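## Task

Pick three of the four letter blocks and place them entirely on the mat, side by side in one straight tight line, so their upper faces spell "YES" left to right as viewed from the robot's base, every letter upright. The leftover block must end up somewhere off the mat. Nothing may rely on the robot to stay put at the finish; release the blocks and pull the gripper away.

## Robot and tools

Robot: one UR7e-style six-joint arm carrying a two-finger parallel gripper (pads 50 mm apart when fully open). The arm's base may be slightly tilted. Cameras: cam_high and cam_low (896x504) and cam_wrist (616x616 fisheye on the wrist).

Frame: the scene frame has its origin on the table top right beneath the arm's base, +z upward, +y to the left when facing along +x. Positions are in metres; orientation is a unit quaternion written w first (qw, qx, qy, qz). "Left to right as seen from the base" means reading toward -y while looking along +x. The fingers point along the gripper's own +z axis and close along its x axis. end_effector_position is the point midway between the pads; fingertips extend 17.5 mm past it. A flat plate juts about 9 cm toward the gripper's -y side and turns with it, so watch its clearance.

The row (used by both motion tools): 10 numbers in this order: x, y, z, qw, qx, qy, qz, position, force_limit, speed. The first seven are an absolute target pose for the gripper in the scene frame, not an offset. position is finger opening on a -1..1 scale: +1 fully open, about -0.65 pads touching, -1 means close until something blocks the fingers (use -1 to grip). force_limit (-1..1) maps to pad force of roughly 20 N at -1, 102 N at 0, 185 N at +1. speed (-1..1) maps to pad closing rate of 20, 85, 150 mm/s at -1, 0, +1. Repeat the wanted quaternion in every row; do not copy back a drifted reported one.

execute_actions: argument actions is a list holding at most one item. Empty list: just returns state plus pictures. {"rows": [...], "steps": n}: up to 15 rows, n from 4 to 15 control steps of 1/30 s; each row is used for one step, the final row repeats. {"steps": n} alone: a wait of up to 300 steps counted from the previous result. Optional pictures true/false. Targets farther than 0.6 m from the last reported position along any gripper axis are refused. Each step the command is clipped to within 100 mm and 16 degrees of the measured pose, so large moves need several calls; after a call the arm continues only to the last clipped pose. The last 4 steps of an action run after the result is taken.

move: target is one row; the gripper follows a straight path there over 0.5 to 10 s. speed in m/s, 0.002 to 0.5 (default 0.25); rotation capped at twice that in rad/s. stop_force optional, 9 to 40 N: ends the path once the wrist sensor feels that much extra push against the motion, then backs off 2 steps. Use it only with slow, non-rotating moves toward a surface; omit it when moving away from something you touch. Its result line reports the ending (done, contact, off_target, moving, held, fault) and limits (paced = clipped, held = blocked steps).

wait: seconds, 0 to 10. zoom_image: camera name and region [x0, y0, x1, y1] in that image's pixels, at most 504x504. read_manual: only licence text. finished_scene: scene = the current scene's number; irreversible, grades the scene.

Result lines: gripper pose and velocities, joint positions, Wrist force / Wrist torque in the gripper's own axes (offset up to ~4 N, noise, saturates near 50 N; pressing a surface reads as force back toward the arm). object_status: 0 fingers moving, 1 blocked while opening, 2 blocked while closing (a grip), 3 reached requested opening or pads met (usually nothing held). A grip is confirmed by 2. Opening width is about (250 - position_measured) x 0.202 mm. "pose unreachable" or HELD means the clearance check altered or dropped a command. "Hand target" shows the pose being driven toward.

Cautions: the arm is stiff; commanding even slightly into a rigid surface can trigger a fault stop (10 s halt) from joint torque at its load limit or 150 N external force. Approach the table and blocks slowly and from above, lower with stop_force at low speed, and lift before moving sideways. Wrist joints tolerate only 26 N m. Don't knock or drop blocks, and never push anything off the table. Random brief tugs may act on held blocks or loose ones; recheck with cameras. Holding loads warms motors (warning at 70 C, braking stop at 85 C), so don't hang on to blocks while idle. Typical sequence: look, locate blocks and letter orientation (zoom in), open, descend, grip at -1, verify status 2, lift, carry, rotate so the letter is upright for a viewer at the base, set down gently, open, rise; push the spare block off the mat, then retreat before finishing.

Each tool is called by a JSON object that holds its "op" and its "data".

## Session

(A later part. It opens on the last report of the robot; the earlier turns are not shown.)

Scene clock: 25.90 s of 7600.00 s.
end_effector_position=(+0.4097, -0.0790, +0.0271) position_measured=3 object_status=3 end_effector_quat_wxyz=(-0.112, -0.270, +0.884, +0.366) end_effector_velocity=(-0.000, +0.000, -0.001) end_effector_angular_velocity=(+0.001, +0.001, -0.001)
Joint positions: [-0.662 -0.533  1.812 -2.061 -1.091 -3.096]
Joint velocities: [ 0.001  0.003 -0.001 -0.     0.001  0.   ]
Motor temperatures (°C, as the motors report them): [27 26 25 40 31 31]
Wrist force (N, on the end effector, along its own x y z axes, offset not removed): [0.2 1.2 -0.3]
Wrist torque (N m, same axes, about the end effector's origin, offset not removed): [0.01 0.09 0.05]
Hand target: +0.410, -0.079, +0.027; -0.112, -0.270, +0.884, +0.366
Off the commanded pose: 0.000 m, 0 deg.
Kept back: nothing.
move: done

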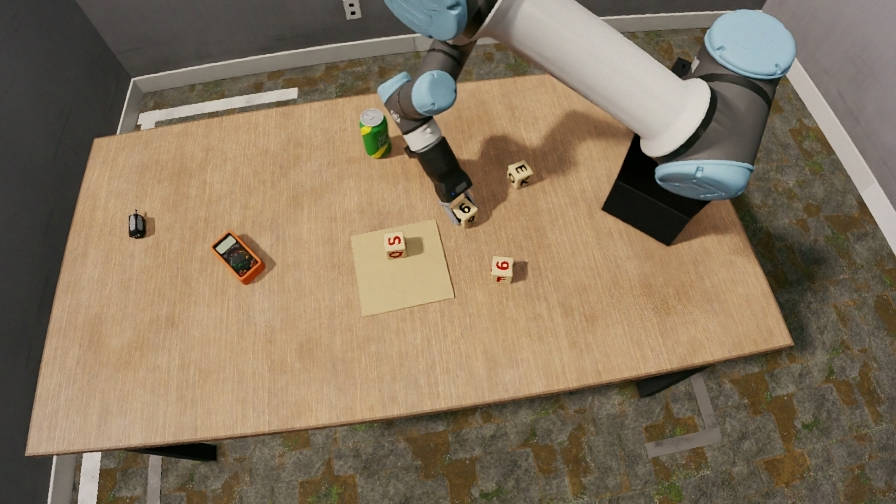

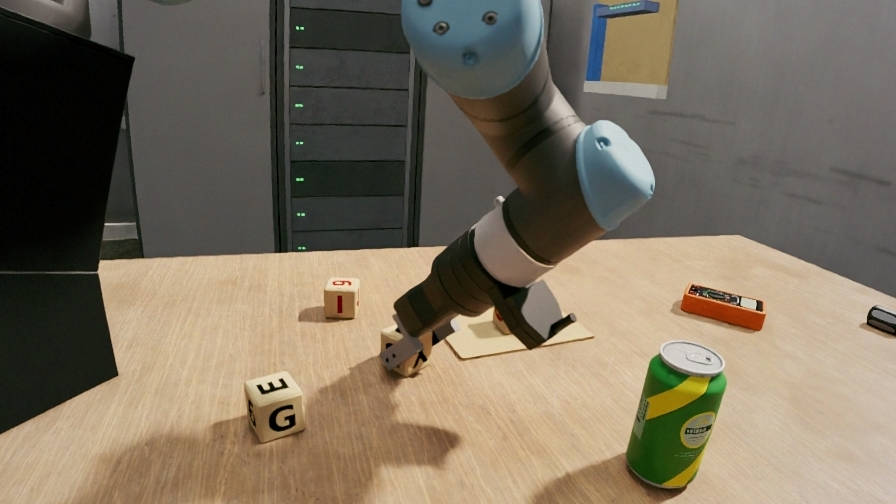

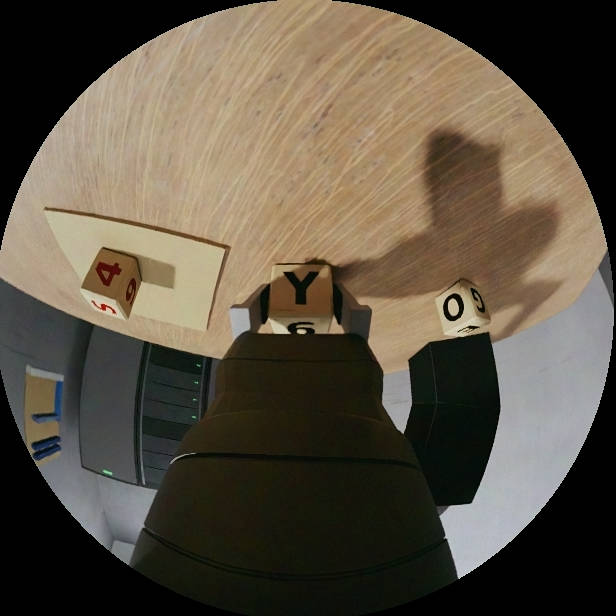

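{"op": "move", "data": {"target": [0.4097,-0.079,0.027,0.1119,0.2701,-0.8835,-0.3659,-1,-0.6,0]}}

{"op": "move", "data": {"target": [0.42,-0.06,0.11,0.1119,0.2701,-0.8835,-0.3659,-1,-0.6,0]}}

{"op": "move", "data": {"target": [0.565,0.079,0.10,-0.2706,0.6533,-0.6533,0.2706,-1,-0.6,0], "speed": 0.4}}

{"op": "move", "data": {"target": [0.565,0.079,0.036,-0.2706,0.6533,-0.6533,0.2706,-1,-0.6,0], "speed": 0.12}}

{"op": "move", "data": {"target": [0.565,0.079,0.022,-0.2706,0.6533,-0.6533,0.2706,-1,-0.6,0], "speed": 0.008, "stop_force": 9}}

Scene clock: 26.90 s of 7600.00 s.
end_effector_position=(+0.4097, -0.0790, +0.0270) position_measured=33 object_status=2 end_effector_quat_wxyz=(-0.112, -0.270, +0.884, +0.366) end_effector_velocity=(-0.000, -0.000, +0.000) end_effector_angular_velocity=(+0.000, +0.001, +0.000)
Joint positions: [-0.662 -0.533  1.811 -2.061 -1.091 -3.096]
Joint velocities: [-0.     0.    -0.001  0.001 -0.001  0.   ]
Motor temperatures (°C, as the motors report them): [27 26 25 40 31 31]
Wrist force (N, on the end effector, along its own x y z axes, offset not removed): [-1.7 3.1 -2.7]
Wrist torque (N m, same axes, about the end effector's origin, offset not removed): [0.07 0.42 0.08]
Hand target: +0.410, -0.079, +0.027; -0.112, -0.270, +0.884, +0.366
Off the commanded pose: 0.000 m, 0 deg.
Kept back: nothing.
move: done

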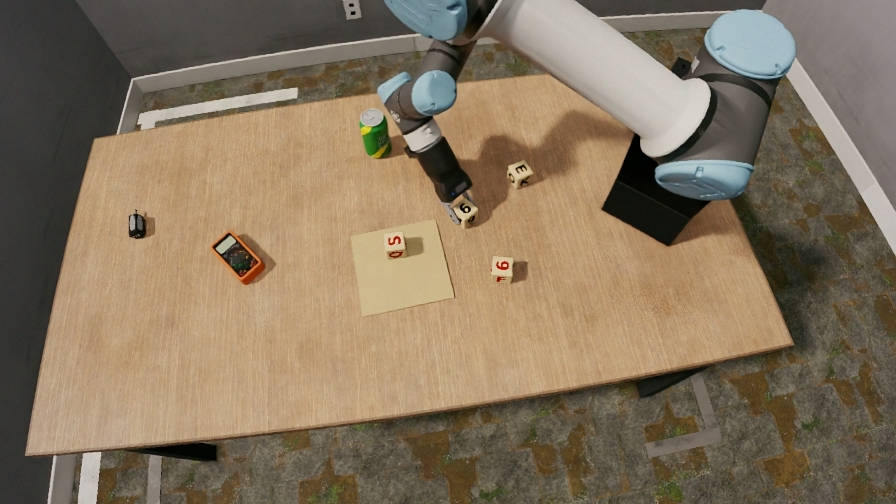

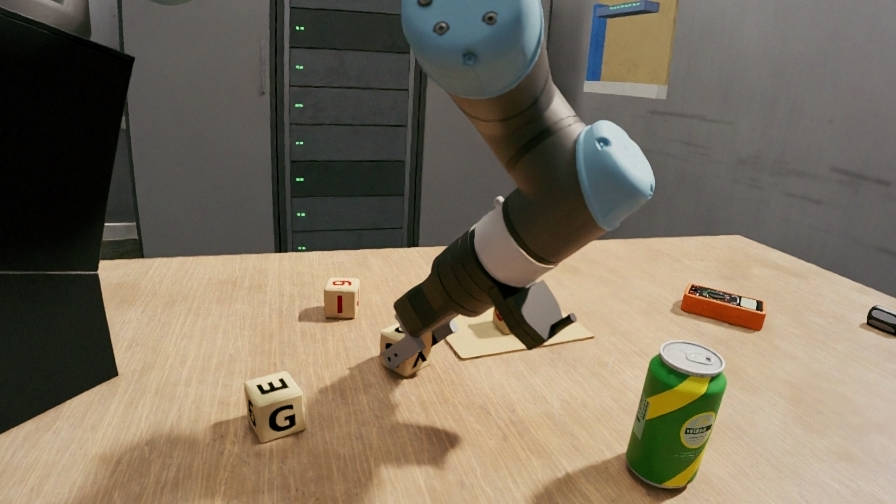

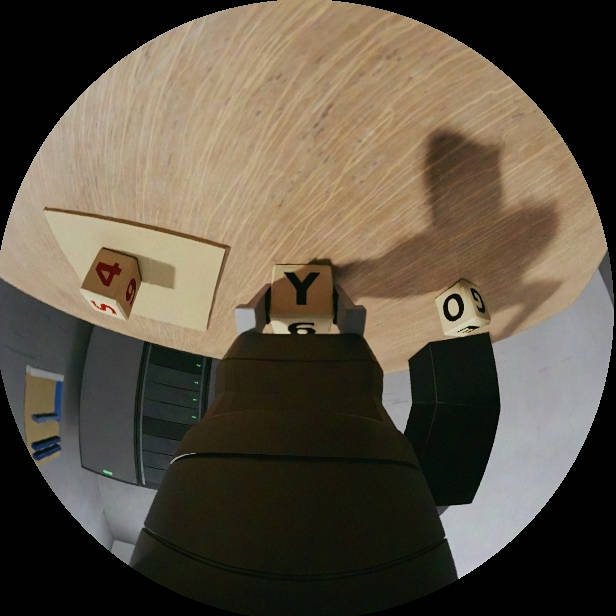

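Scene clock: 27.83 s of 7600.00 s.
end_effector_position=(+0.4199, -0.0600, +0.1099) position_measured=33 object_status=2 end_effector_quat_wxyz=(-0.112, -0.270, +0.884, +0.366) end_effector_velocity=(-0.000, -0.000, +0.001) end_effector_angular_velocity=(-0.001, +0.000, +0.001)
Joint positions: [-0.67  -0.736  1.894 -1.938 -1.097 -3.102]
Joint velocities: [-0.    -0.002  0.001  0.001 -0.001 -0.   ]
Motor temperatures (°C, as the motors report them): [27 26 25 40 31 31]
Wrist force (N, on the end effector, along its own x y z axes, offset not removed): [0.3 0.8 -1.3]
Wrist torque (N m, same axes, about the end effector's origin, offset not removed): [-0.02 0.09 0.09]
Hand target: +0.420, -0.060, +0.110; -0.112, -0.270, +0.884, +0.366
Off the commanded pose: 0.000 m, 0 deg.
Kept back: nothing.
move: done

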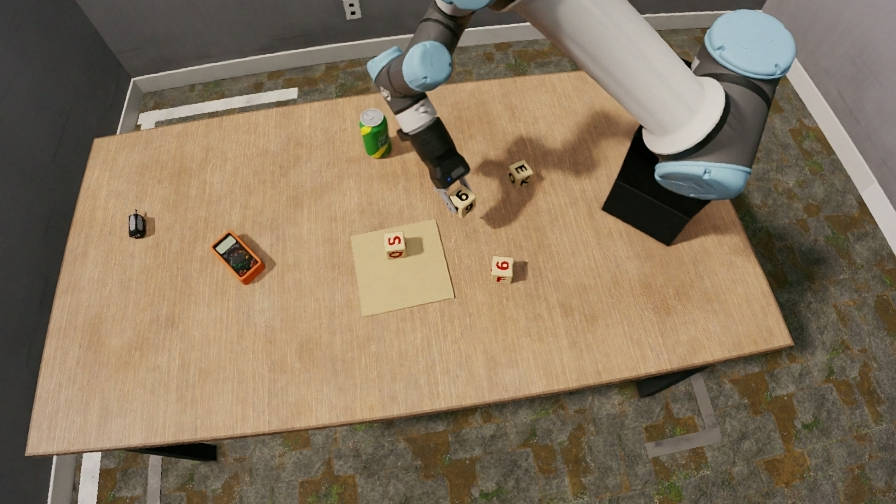

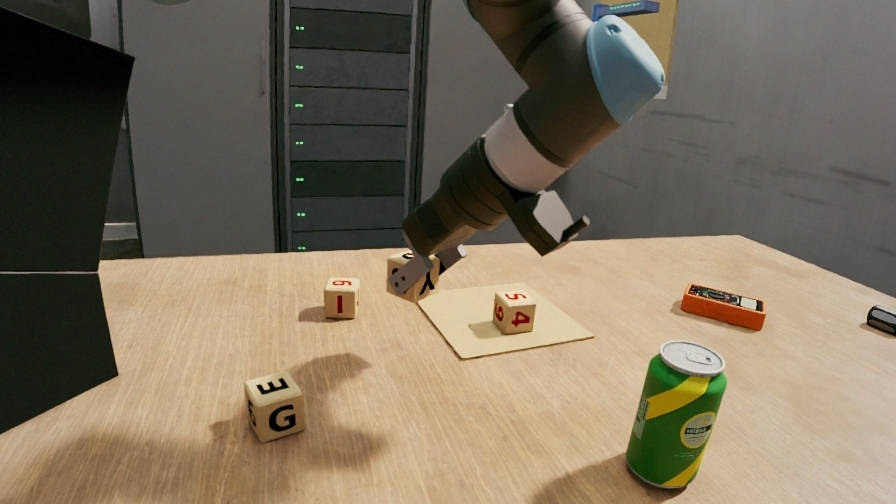

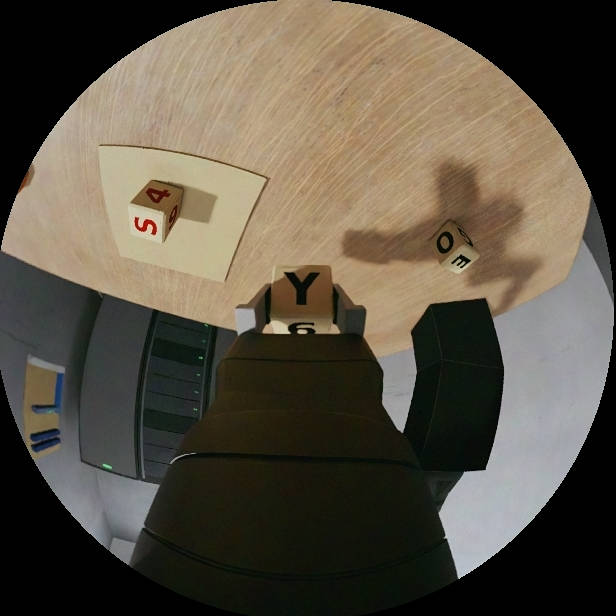

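Scene clock: 30.63 s of 7600.00 s.
end_effector_position=(+0.5650, +0.0789, +0.1000) position_measured=33 object_status=2 end_effector_quat_wxyz=(-0.270, +0.653, -0.654, +0.271) end_effector_velocity=(+0.001, +0.000, +0.000) end_effector_angular_velocity=(-0.004, -0.009, +0.002)
Joint positions: [-0.183 -0.324  2.173 -4.412 -1.326 -3.035]
Joint velocities: [ 0.002  0.005 -0.006 -0.009 -0.003 -0.001]
Motor temperatures (°C, as the motors report them): [27 26 25 40 31 31]
Wrist force (N, on the end effector, along its own x y z axes, offset not removed): [-1.9 0.8 -2.7]
Wrist torque (N m, same axes, about the end effector's origin, offset not removed): [-0.12 0.47 0.15]
Hand target: +0.565, +0.079, +0.100; -0.270, +0.653, -0.653, +0.271
Off the commanded pose: 0.000 m, 0 deg.
Kept back: nothing.
move: done

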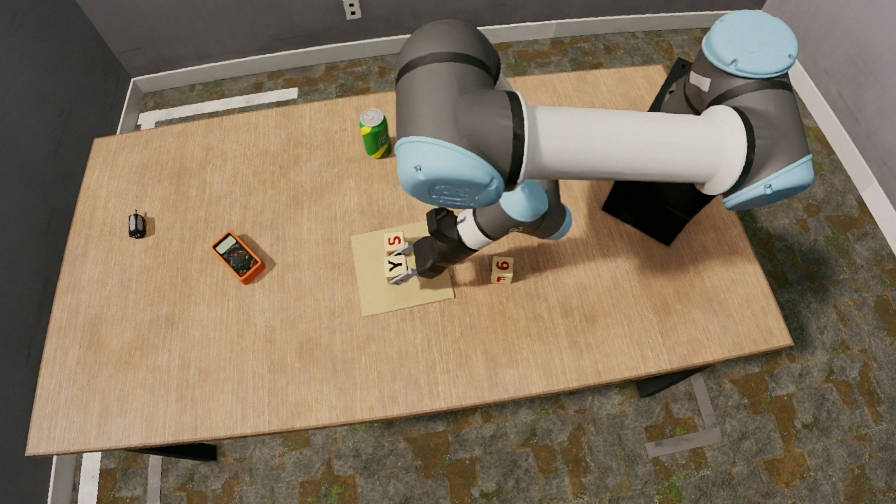

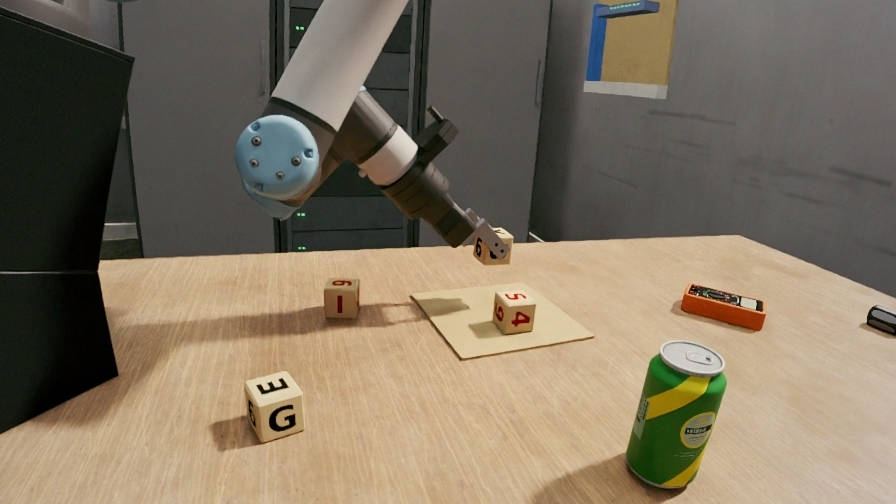

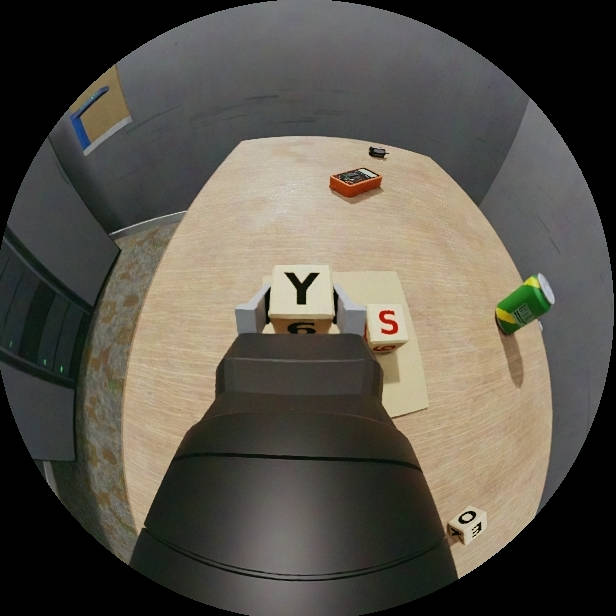

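Scene clock: 31.63 s of 7600.00 s.
end_effector_position=(+0.5650, +0.0790, +0.0361) position_measured=33 object_status=2 end_effector_quat_wxyz=(-0.271, +0.653, -0.653, +0.271) end_effector_velocity=(+0.001, +0.000, -0.001) end_effector_angular_velocity=(+0.000, -0.001, +0.000)
Joint positions: [-0.141 -0.176  2.019 -4.412 -1.361 -3.011]
Joint velocities: [ 0.001  0.002 -0.004  0.001 -0.     0.   ]
Motor temperatures (°C, as the motors report them): [27 26 25 40 31 31]
Wrist force (N, on the end effector, along its own x y z axes, offset not removed): [-0.9 1.8 -2.2]
Wrist torque (N m, same axes, about the end effector's origin, offset not removed): [0.02 0.31 0.10]
Hand target: +0.565, +0.079, +0.036; -0.271, +0.653, -0.653, +0.271
Off the commanded pose: 0.000 m, 0 deg.
Kept back: nothing.
move: done

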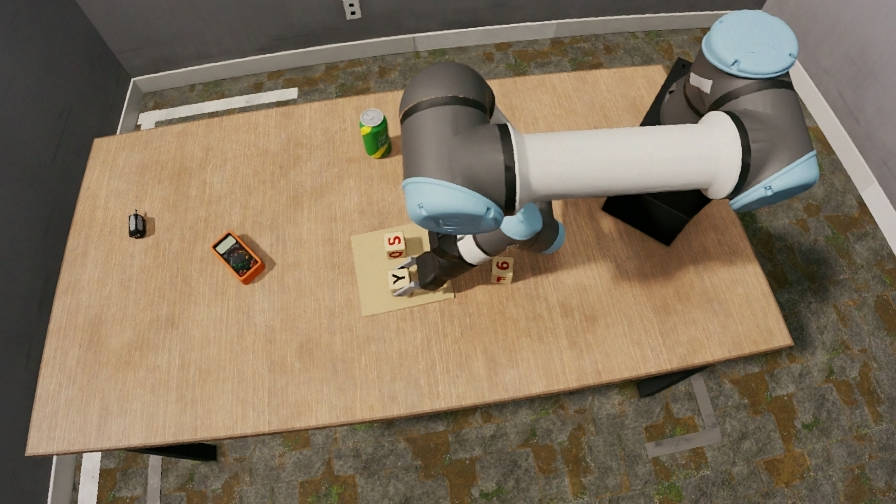

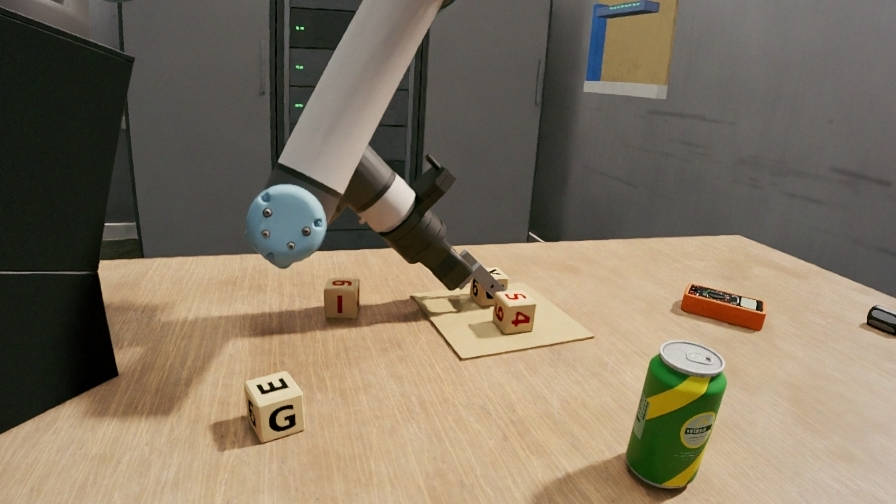

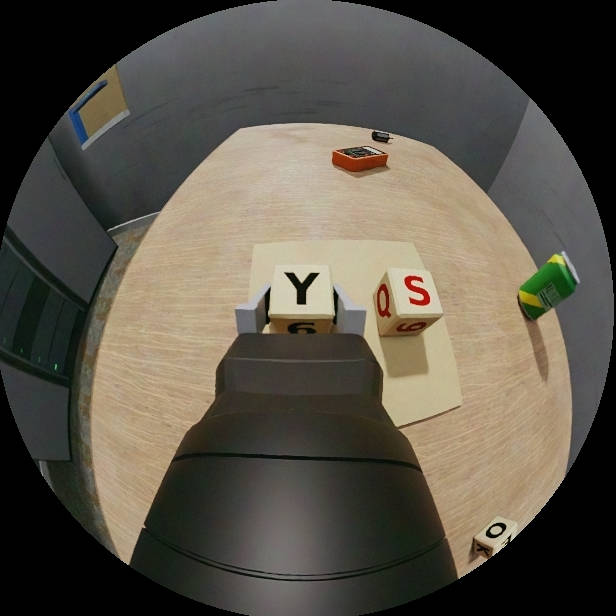

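Scene clock: 32.13 s of 7600.00 s.
end_effector_position=(+0.5650, +0.0791, +0.0355) position_measured=33 object_status=2 end_effector_quat_wxyz=(-0.271, +0.653, -0.653, +0.271) end_effector_velocity=(-0.001, +0.000, +0.000) end_effector_angular_velocity=(+0.001, +0.005, +0.000)
Joint positions: [-0.14  -0.174  2.018 -4.412 -1.362 -3.011]
Joint velocities: [-0.001 -0.003  0.005  0.003  0.003 -0.001]
Motor temperatures (°C, as the motors report them): [27 26 25 40 31 31]
Wrist force (N, on the end effector, along its own x y z axes, offset not removed): [1.9 -9.7 -8.8]
Wrist torque (N m, same axes, about the end effector's origin, offset not removed): [0.09 0.19 -0.03]
Hand target: +0.565, +0.079, +0.036; -0.271, +0.653, -0.653, +0.271
Off the commanded pose: 0.013 m, 0 deg.
Kept back: nothing.
move: contact

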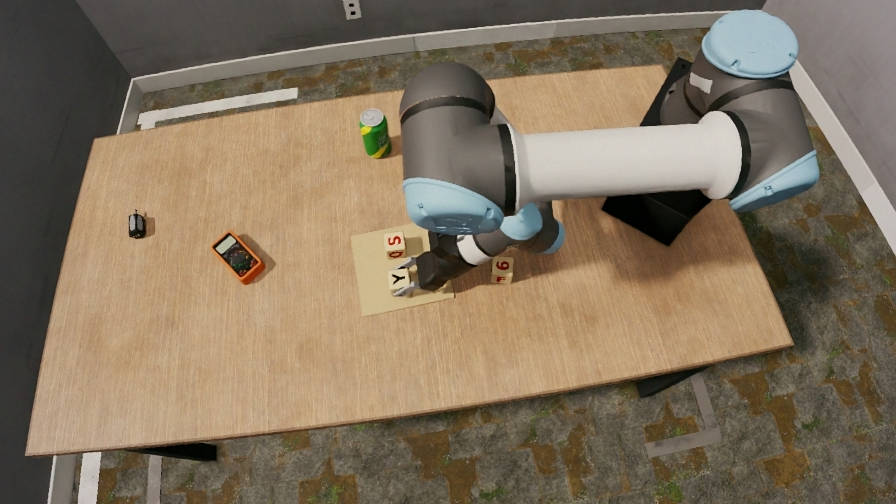

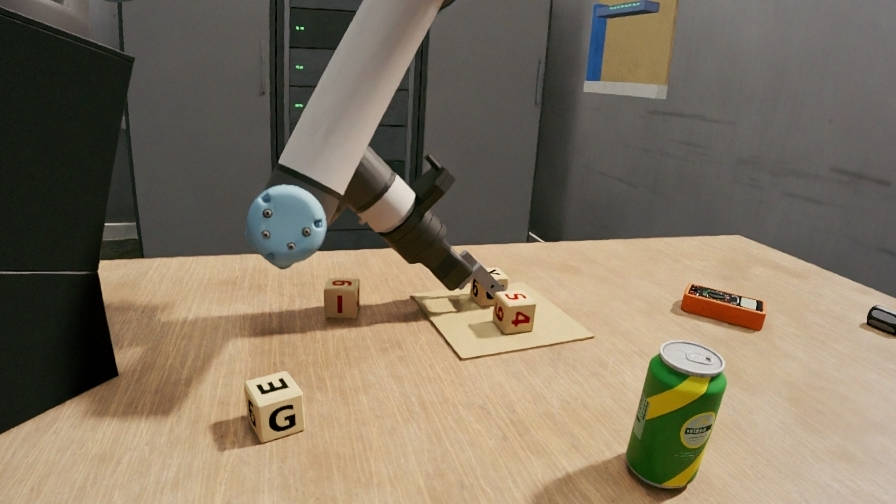

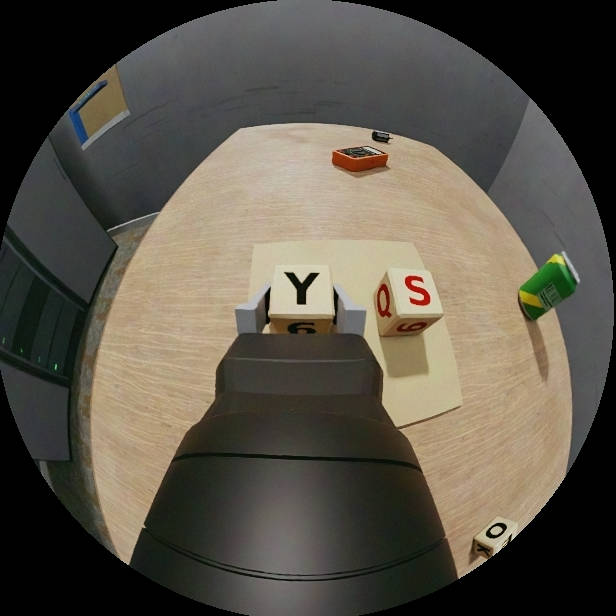

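{"op": "move", "data": {"target": [0.565,0.079,0.0358,-0.2706,0.6533,-0.6533,0.2706,1,-0.6,0]}}

{"op": "move", "data": {"target": [0.55,0.079,0.09,-0.2706,0.6533,-0.6533,0.2706,1,-0.6,0]}}

{"op": "move", "data": {"target": [0.526,0.03,0.12,0,0.7071,-0.7071,0,1,-0.6,0], "speed": 0.4}}

{"op": "zoom_image", "data": {"camera": "cam_wrist", "region": [200,160,420,330]}}

{"op": "move", "data": {"target": [0.28,-0.16,0.13,0,0.2923,-0.9563,0,1,-0.6,0], "speed": 0.3}}

Scene clock: 33.07 s of 7600.00 s.
end_effector_position=(+0.5650, +0.0790, +0.0358) position_measured=3 object_status=3 end_effector_quat_wxyz=(-0.271, +0.653, -0.653, +0.271) end_effector_velocity=(-0.001, +0.000, -0.001) end_effector_angular_velocity=(+0.001, +0.002, +0.000)
Joint positions: [-0.14  -0.175  2.018 -4.412 -1.362 -3.011]
Joint velocities: [-0.     0.001  0.     0.001  0.001  0.   ]
Motor temperatures (°C, as the motors report them): [27 26 25 40 31 31]
Wrist force (N, on the end effector, along its own x y z axes, offset not removed): [-1.4 3.1 -1.0]
Wrist torque (N m, same axes, about the end effector's origin, offset not removed): [0.35 0.29 0.10]
Hand target: +0.565, +0.079, +0.036; -0.271, +0.653, -0.653, +0.271
Off the commanded pose: 0.000 m, 0 deg.
Kept back: nothing.
move: done

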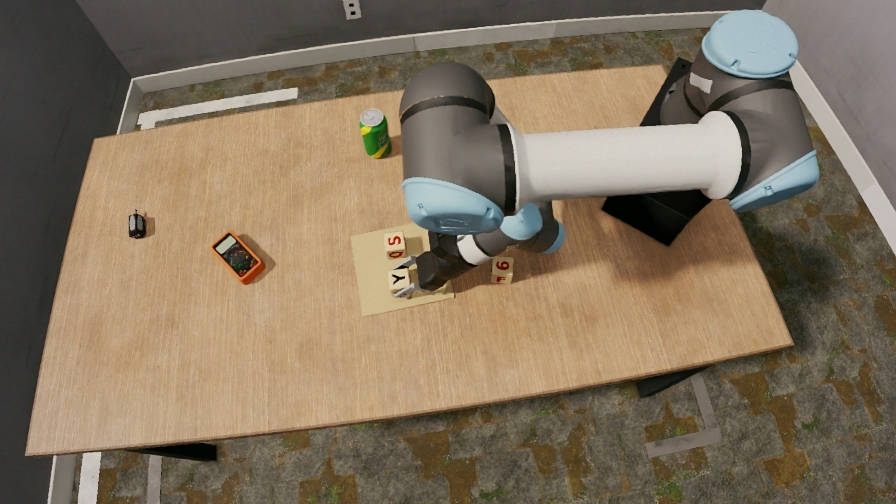

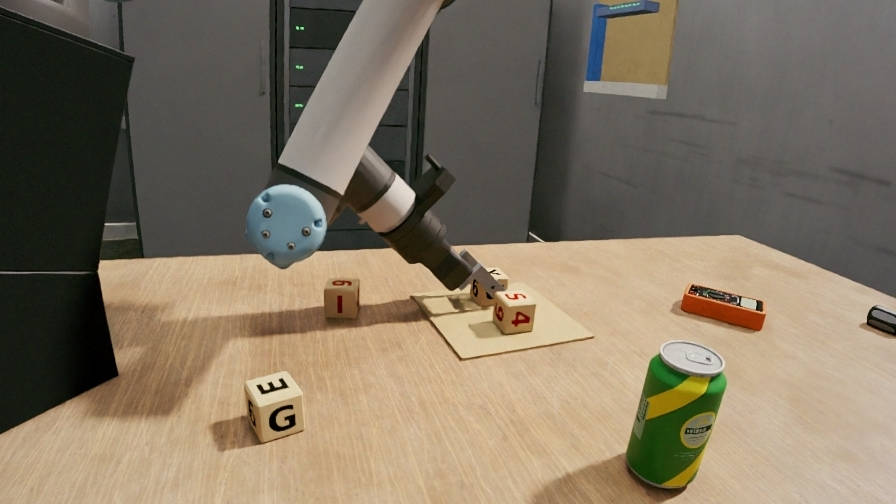

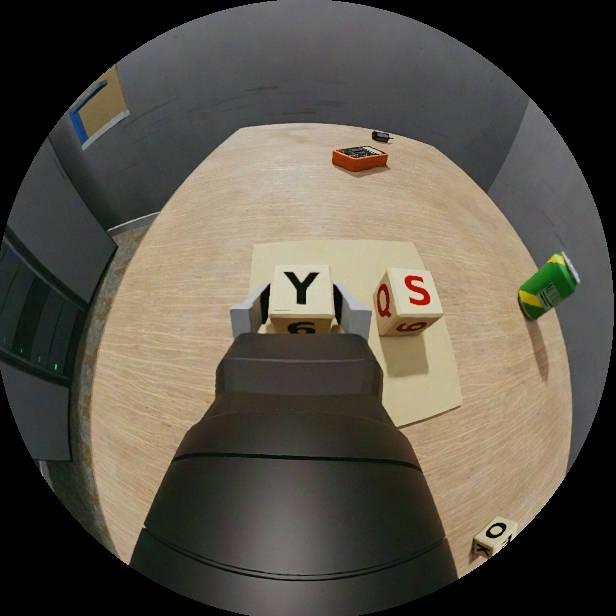

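Scene clock: 33.93 s of 7600.00 s.
end_effector_position=(+0.5500, +0.0790, +0.0899) position_measured=3 object_status=3 end_effector_quat_wxyz=(-0.271, +0.653, -0.653, +0.271) end_effector_velocity=(-0.001, -0.000, +0.002) end_effector_angular_velocity=(-0.001, +0.000, +0.000)
Joint positions: [-0.181 -0.278  2.176 -4.461 -1.328 -3.033]
Joint velocities: [-0.002 -0.003  0.005 -0.002  0.001 -0.002]
Motor temperatures (°C, as the motors report them): [27 26 25 40 31 31]
Wrist force (N, on the end effector, along its own x y z axes, offset not removed): [0.0 1.1 -2.5]
Wrist torque (N m, same axes, about the end effector's origin, offset not removed): [-0.04 0.05 0.05]
Hand target: +0.550, +0.079, +0.090; -0.271, +0.653, -0.653, +0.271
Off the commanded pose: 0.000 m, 0 deg.
Kept back: nothing.
move: done

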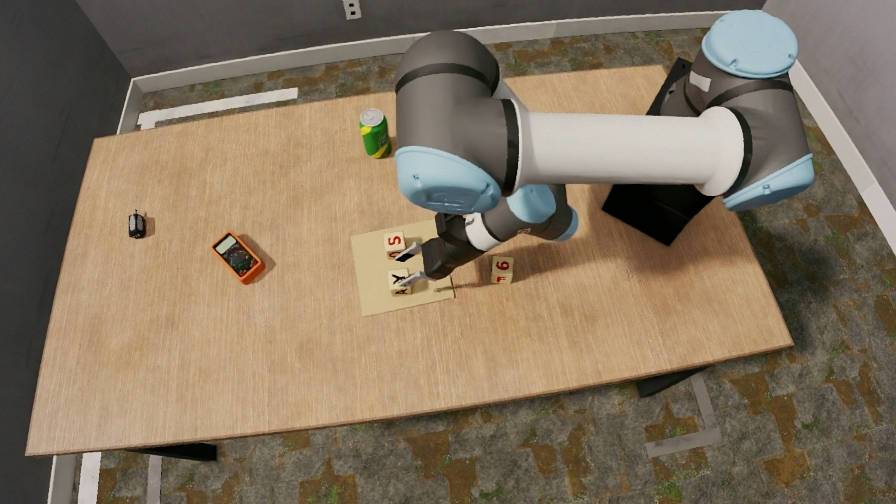

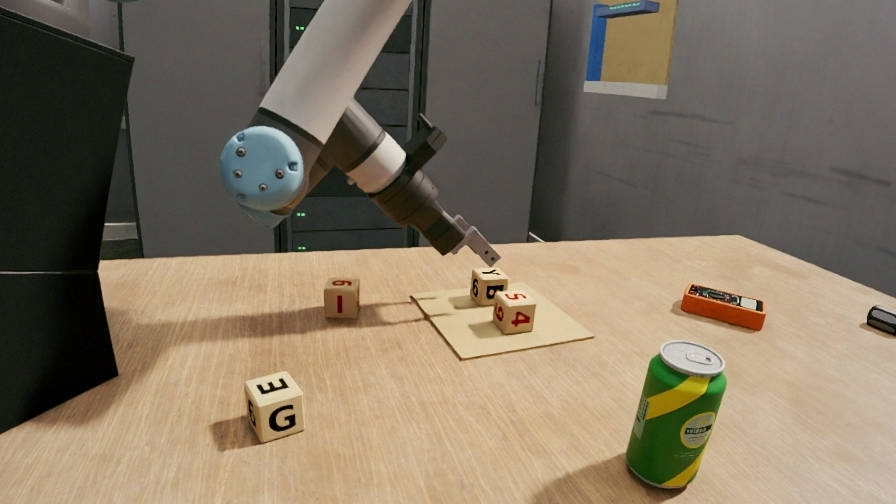

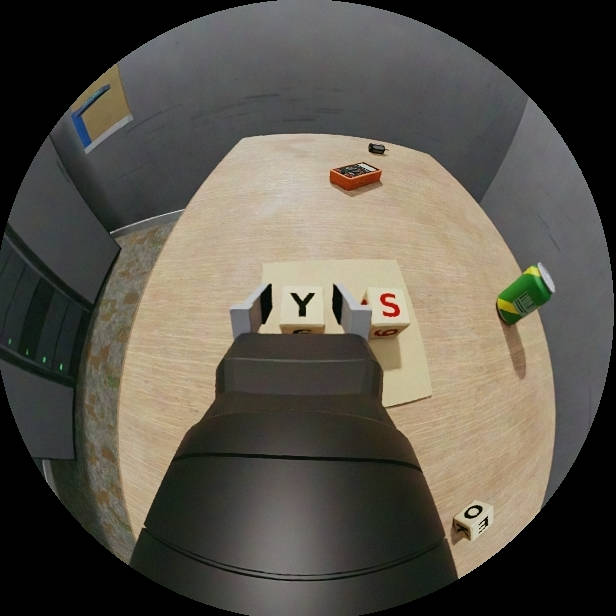

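Scene clock: 35.57 s of 7600.00 s.
end_effector_position=(+0.5258, +0.0300, +0.1200) position_measured=3 object_status=3 end_effector_quat_wxyz=(-0.000, +0.707, -0.707, +0.000) end_effector_velocity=(-0.001, +0.000, -0.001) end_effector_angular_velocity=(+0.000, +0.008, -0.000)
Joint positions: [-0.314 -0.91   2.208 -3.017 -1.302 -3.377]
Joint velocities: [ 0.001  0.    -0.005  0.013 -0.002 -0.001]
Motor temperatures (°C, as the motors report them): [27 26 25 40 31 31]
Wrist force (N, on the end effector, along its own x y z axes, offset not removed): [-1.3 1.7 -1.1]
Wrist torque (N m, same axes, about the end effector's origin, offset not removed): [0.07 0.32 0.16]
Hand target: +0.526, +0.030, +0.120; +0.000, +0.707, -0.707, -0.000
Off the commanded pose: 0.000 m, 0 deg.
Kept back: nothing.
move: done

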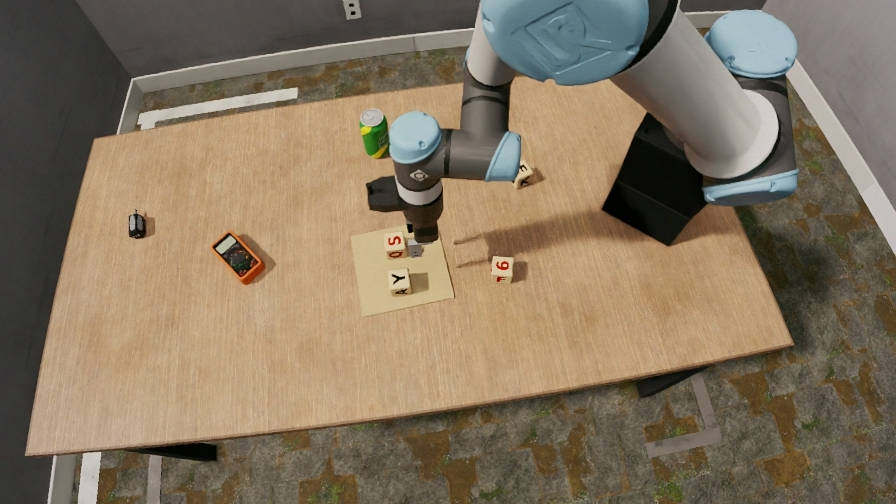

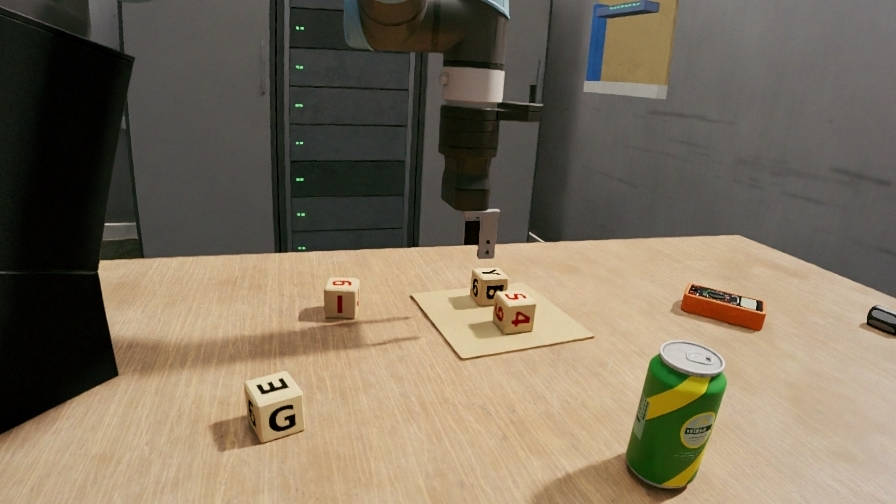

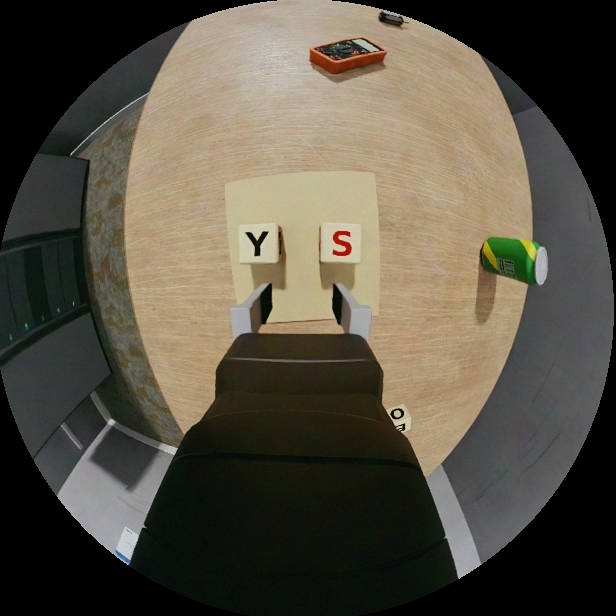

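Region (200, 160, 420, 330) of cam_wrist's 616x616 image, scaled by 2.291, with more detail than that image has; it fills the top 389 rows of this view, and the rest is white.

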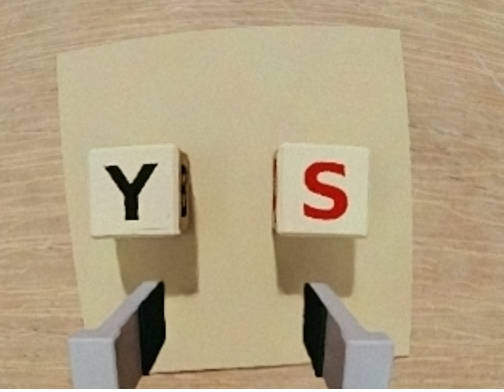

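Scene clock: 37.73 s of 7600.00 s.
end_effector_position=(+0.2805, -0.1600, +0.1301) position_measured=3 object_status=3 end_effector_quat_wxyz=(-0.000, -0.292, +0.956, +0.000) end_effector_velocity=(-0.000, -0.001, +0.000) end_effector_angular_velocity=(+0.001, -0.003, -0.003)
Joint positions: [-1.054 -0.65   2.675 -3.517 -1.275 -3.171]
Joint velocities: [-0.006  0.003  0.001 -0.003  0.003 -0.003]
Motor temperatures (°C, as the motors report them): [27 26 25 40 31 31]
Wrist force (N, on the end effector, along its own x y z axes, offset not removed): [-1.1 0.7 -3.1]
Wrist torque (N m, same axes, about the end effector's origin, offset not removed): [-0.16 0.29 0.19]
Hand target: +0.280, -0.160, +0.130; +0.000, -0.292, +0.956, +0.000
Off the commanded pose: 0.000 m, 0 deg.
Kept back: nothing.
move: done

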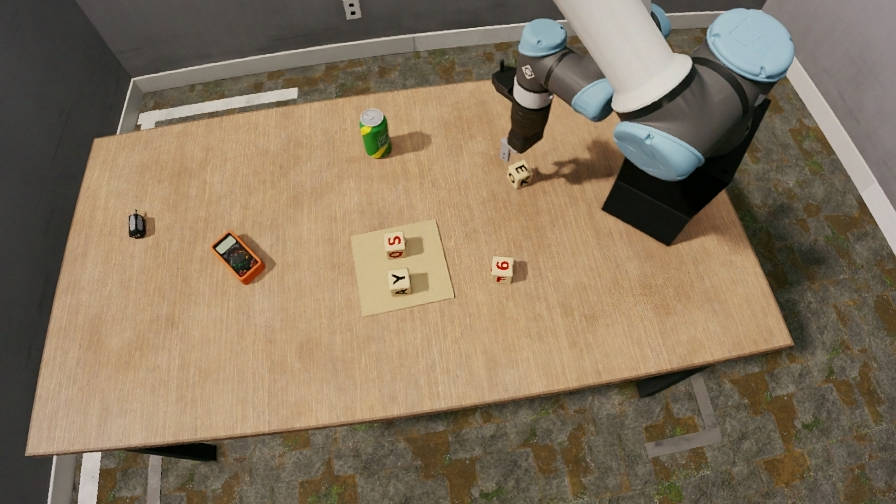

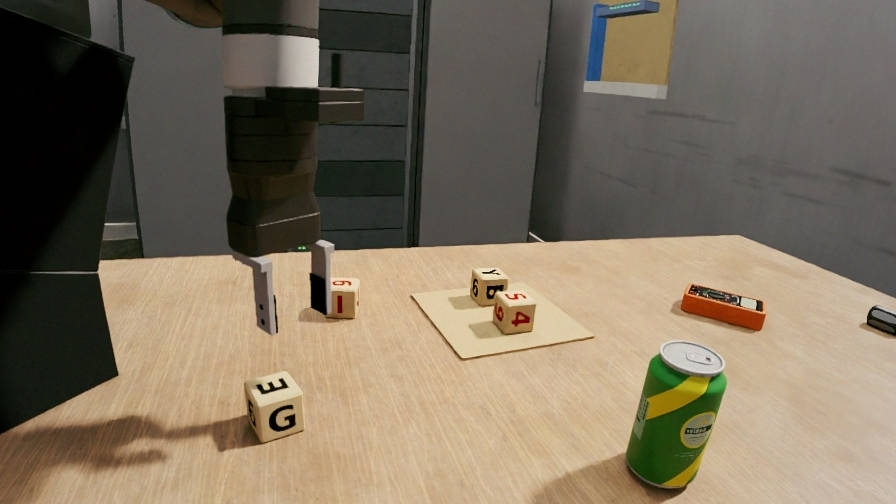

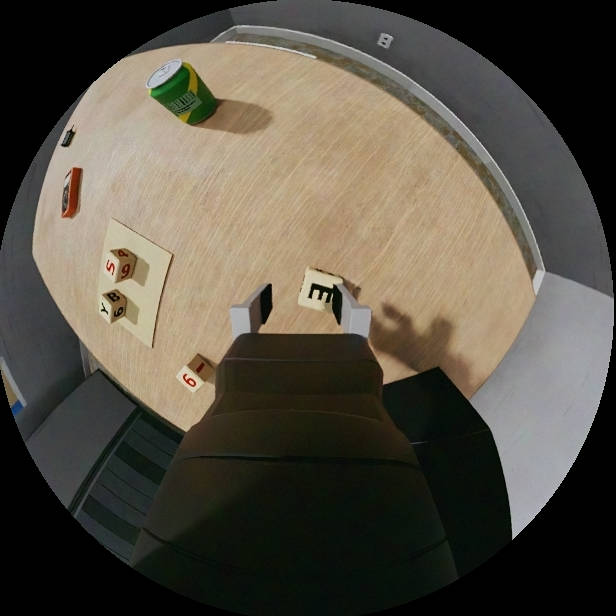

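{"op": "move", "data": {"target": [0.2585,-0.164,0.08,0,0.1737,-0.9848,0,1,-0.6,0], "speed": 0.15}}

{"op": "zoom_image", "data": {"camera": "cam_wrist", "region": [240,250,370,340]}}

Scene clock: 39.20 s of 7600.00 s.
end_effector_position=(+0.2586, -0.1640, +0.0802) position_measured=3 object_status=3 end_effector_quat_wxyz=(+0.000, -0.174, +0.985, +0.000) end_effector_velocity=(-0.001, +0.000, -0.001) end_effector_angular_velocity=(-0.000, -0.000, -0.006)
Joint positions: [-1.052 -0.402  2.62  -3.711 -1.275 -2.925]
Joint velocities: [ 0.     0.007 -0.001 -0.006 -0.     0.007]
Motor temperatures (°C, as the motors report them): [27 26 25 40 31 31]
Wrist force (N, on the end effector, along its own x y z axes, offset not removed): [-0.4 1.0 0.1]
Wrist torque (N m, same axes, about the end effector's origin, offset not removed): [0.06 0.25 0.11]
Hand target: +0.259, -0.164, +0.080; -0.000, -0.174, +0.985, +0.000
Off the commanded pose: 0.000 m, 0 deg.
Kept back: nothing.
move: done

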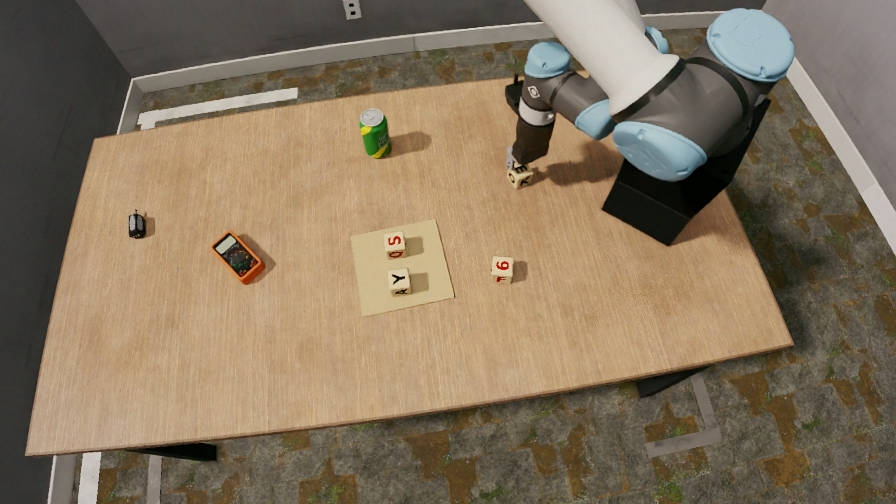

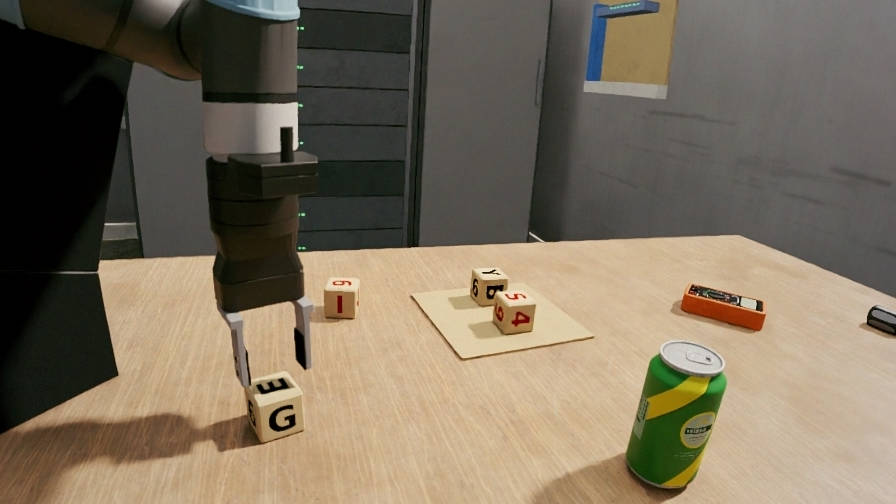

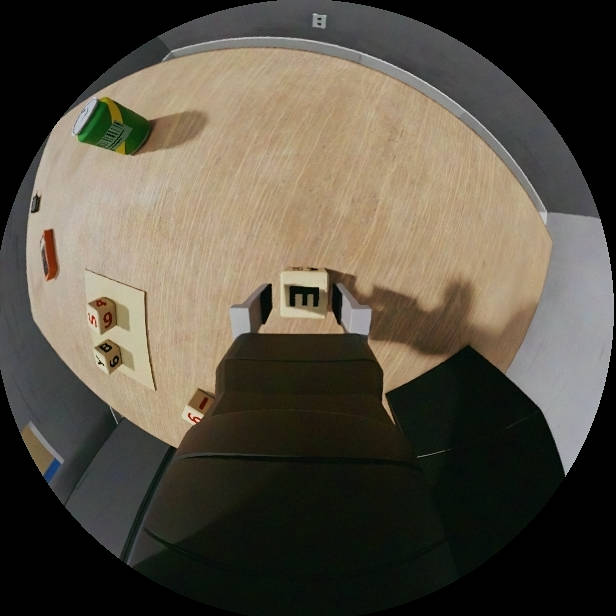

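Region (240, 250, 370, 340) of cam_wrist's 616x616 image, scaled by 3.877, with more detail than that image has; it fills the top 349 rows of this view, and the rest is white.

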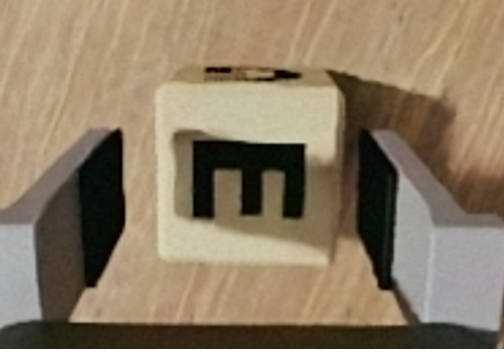

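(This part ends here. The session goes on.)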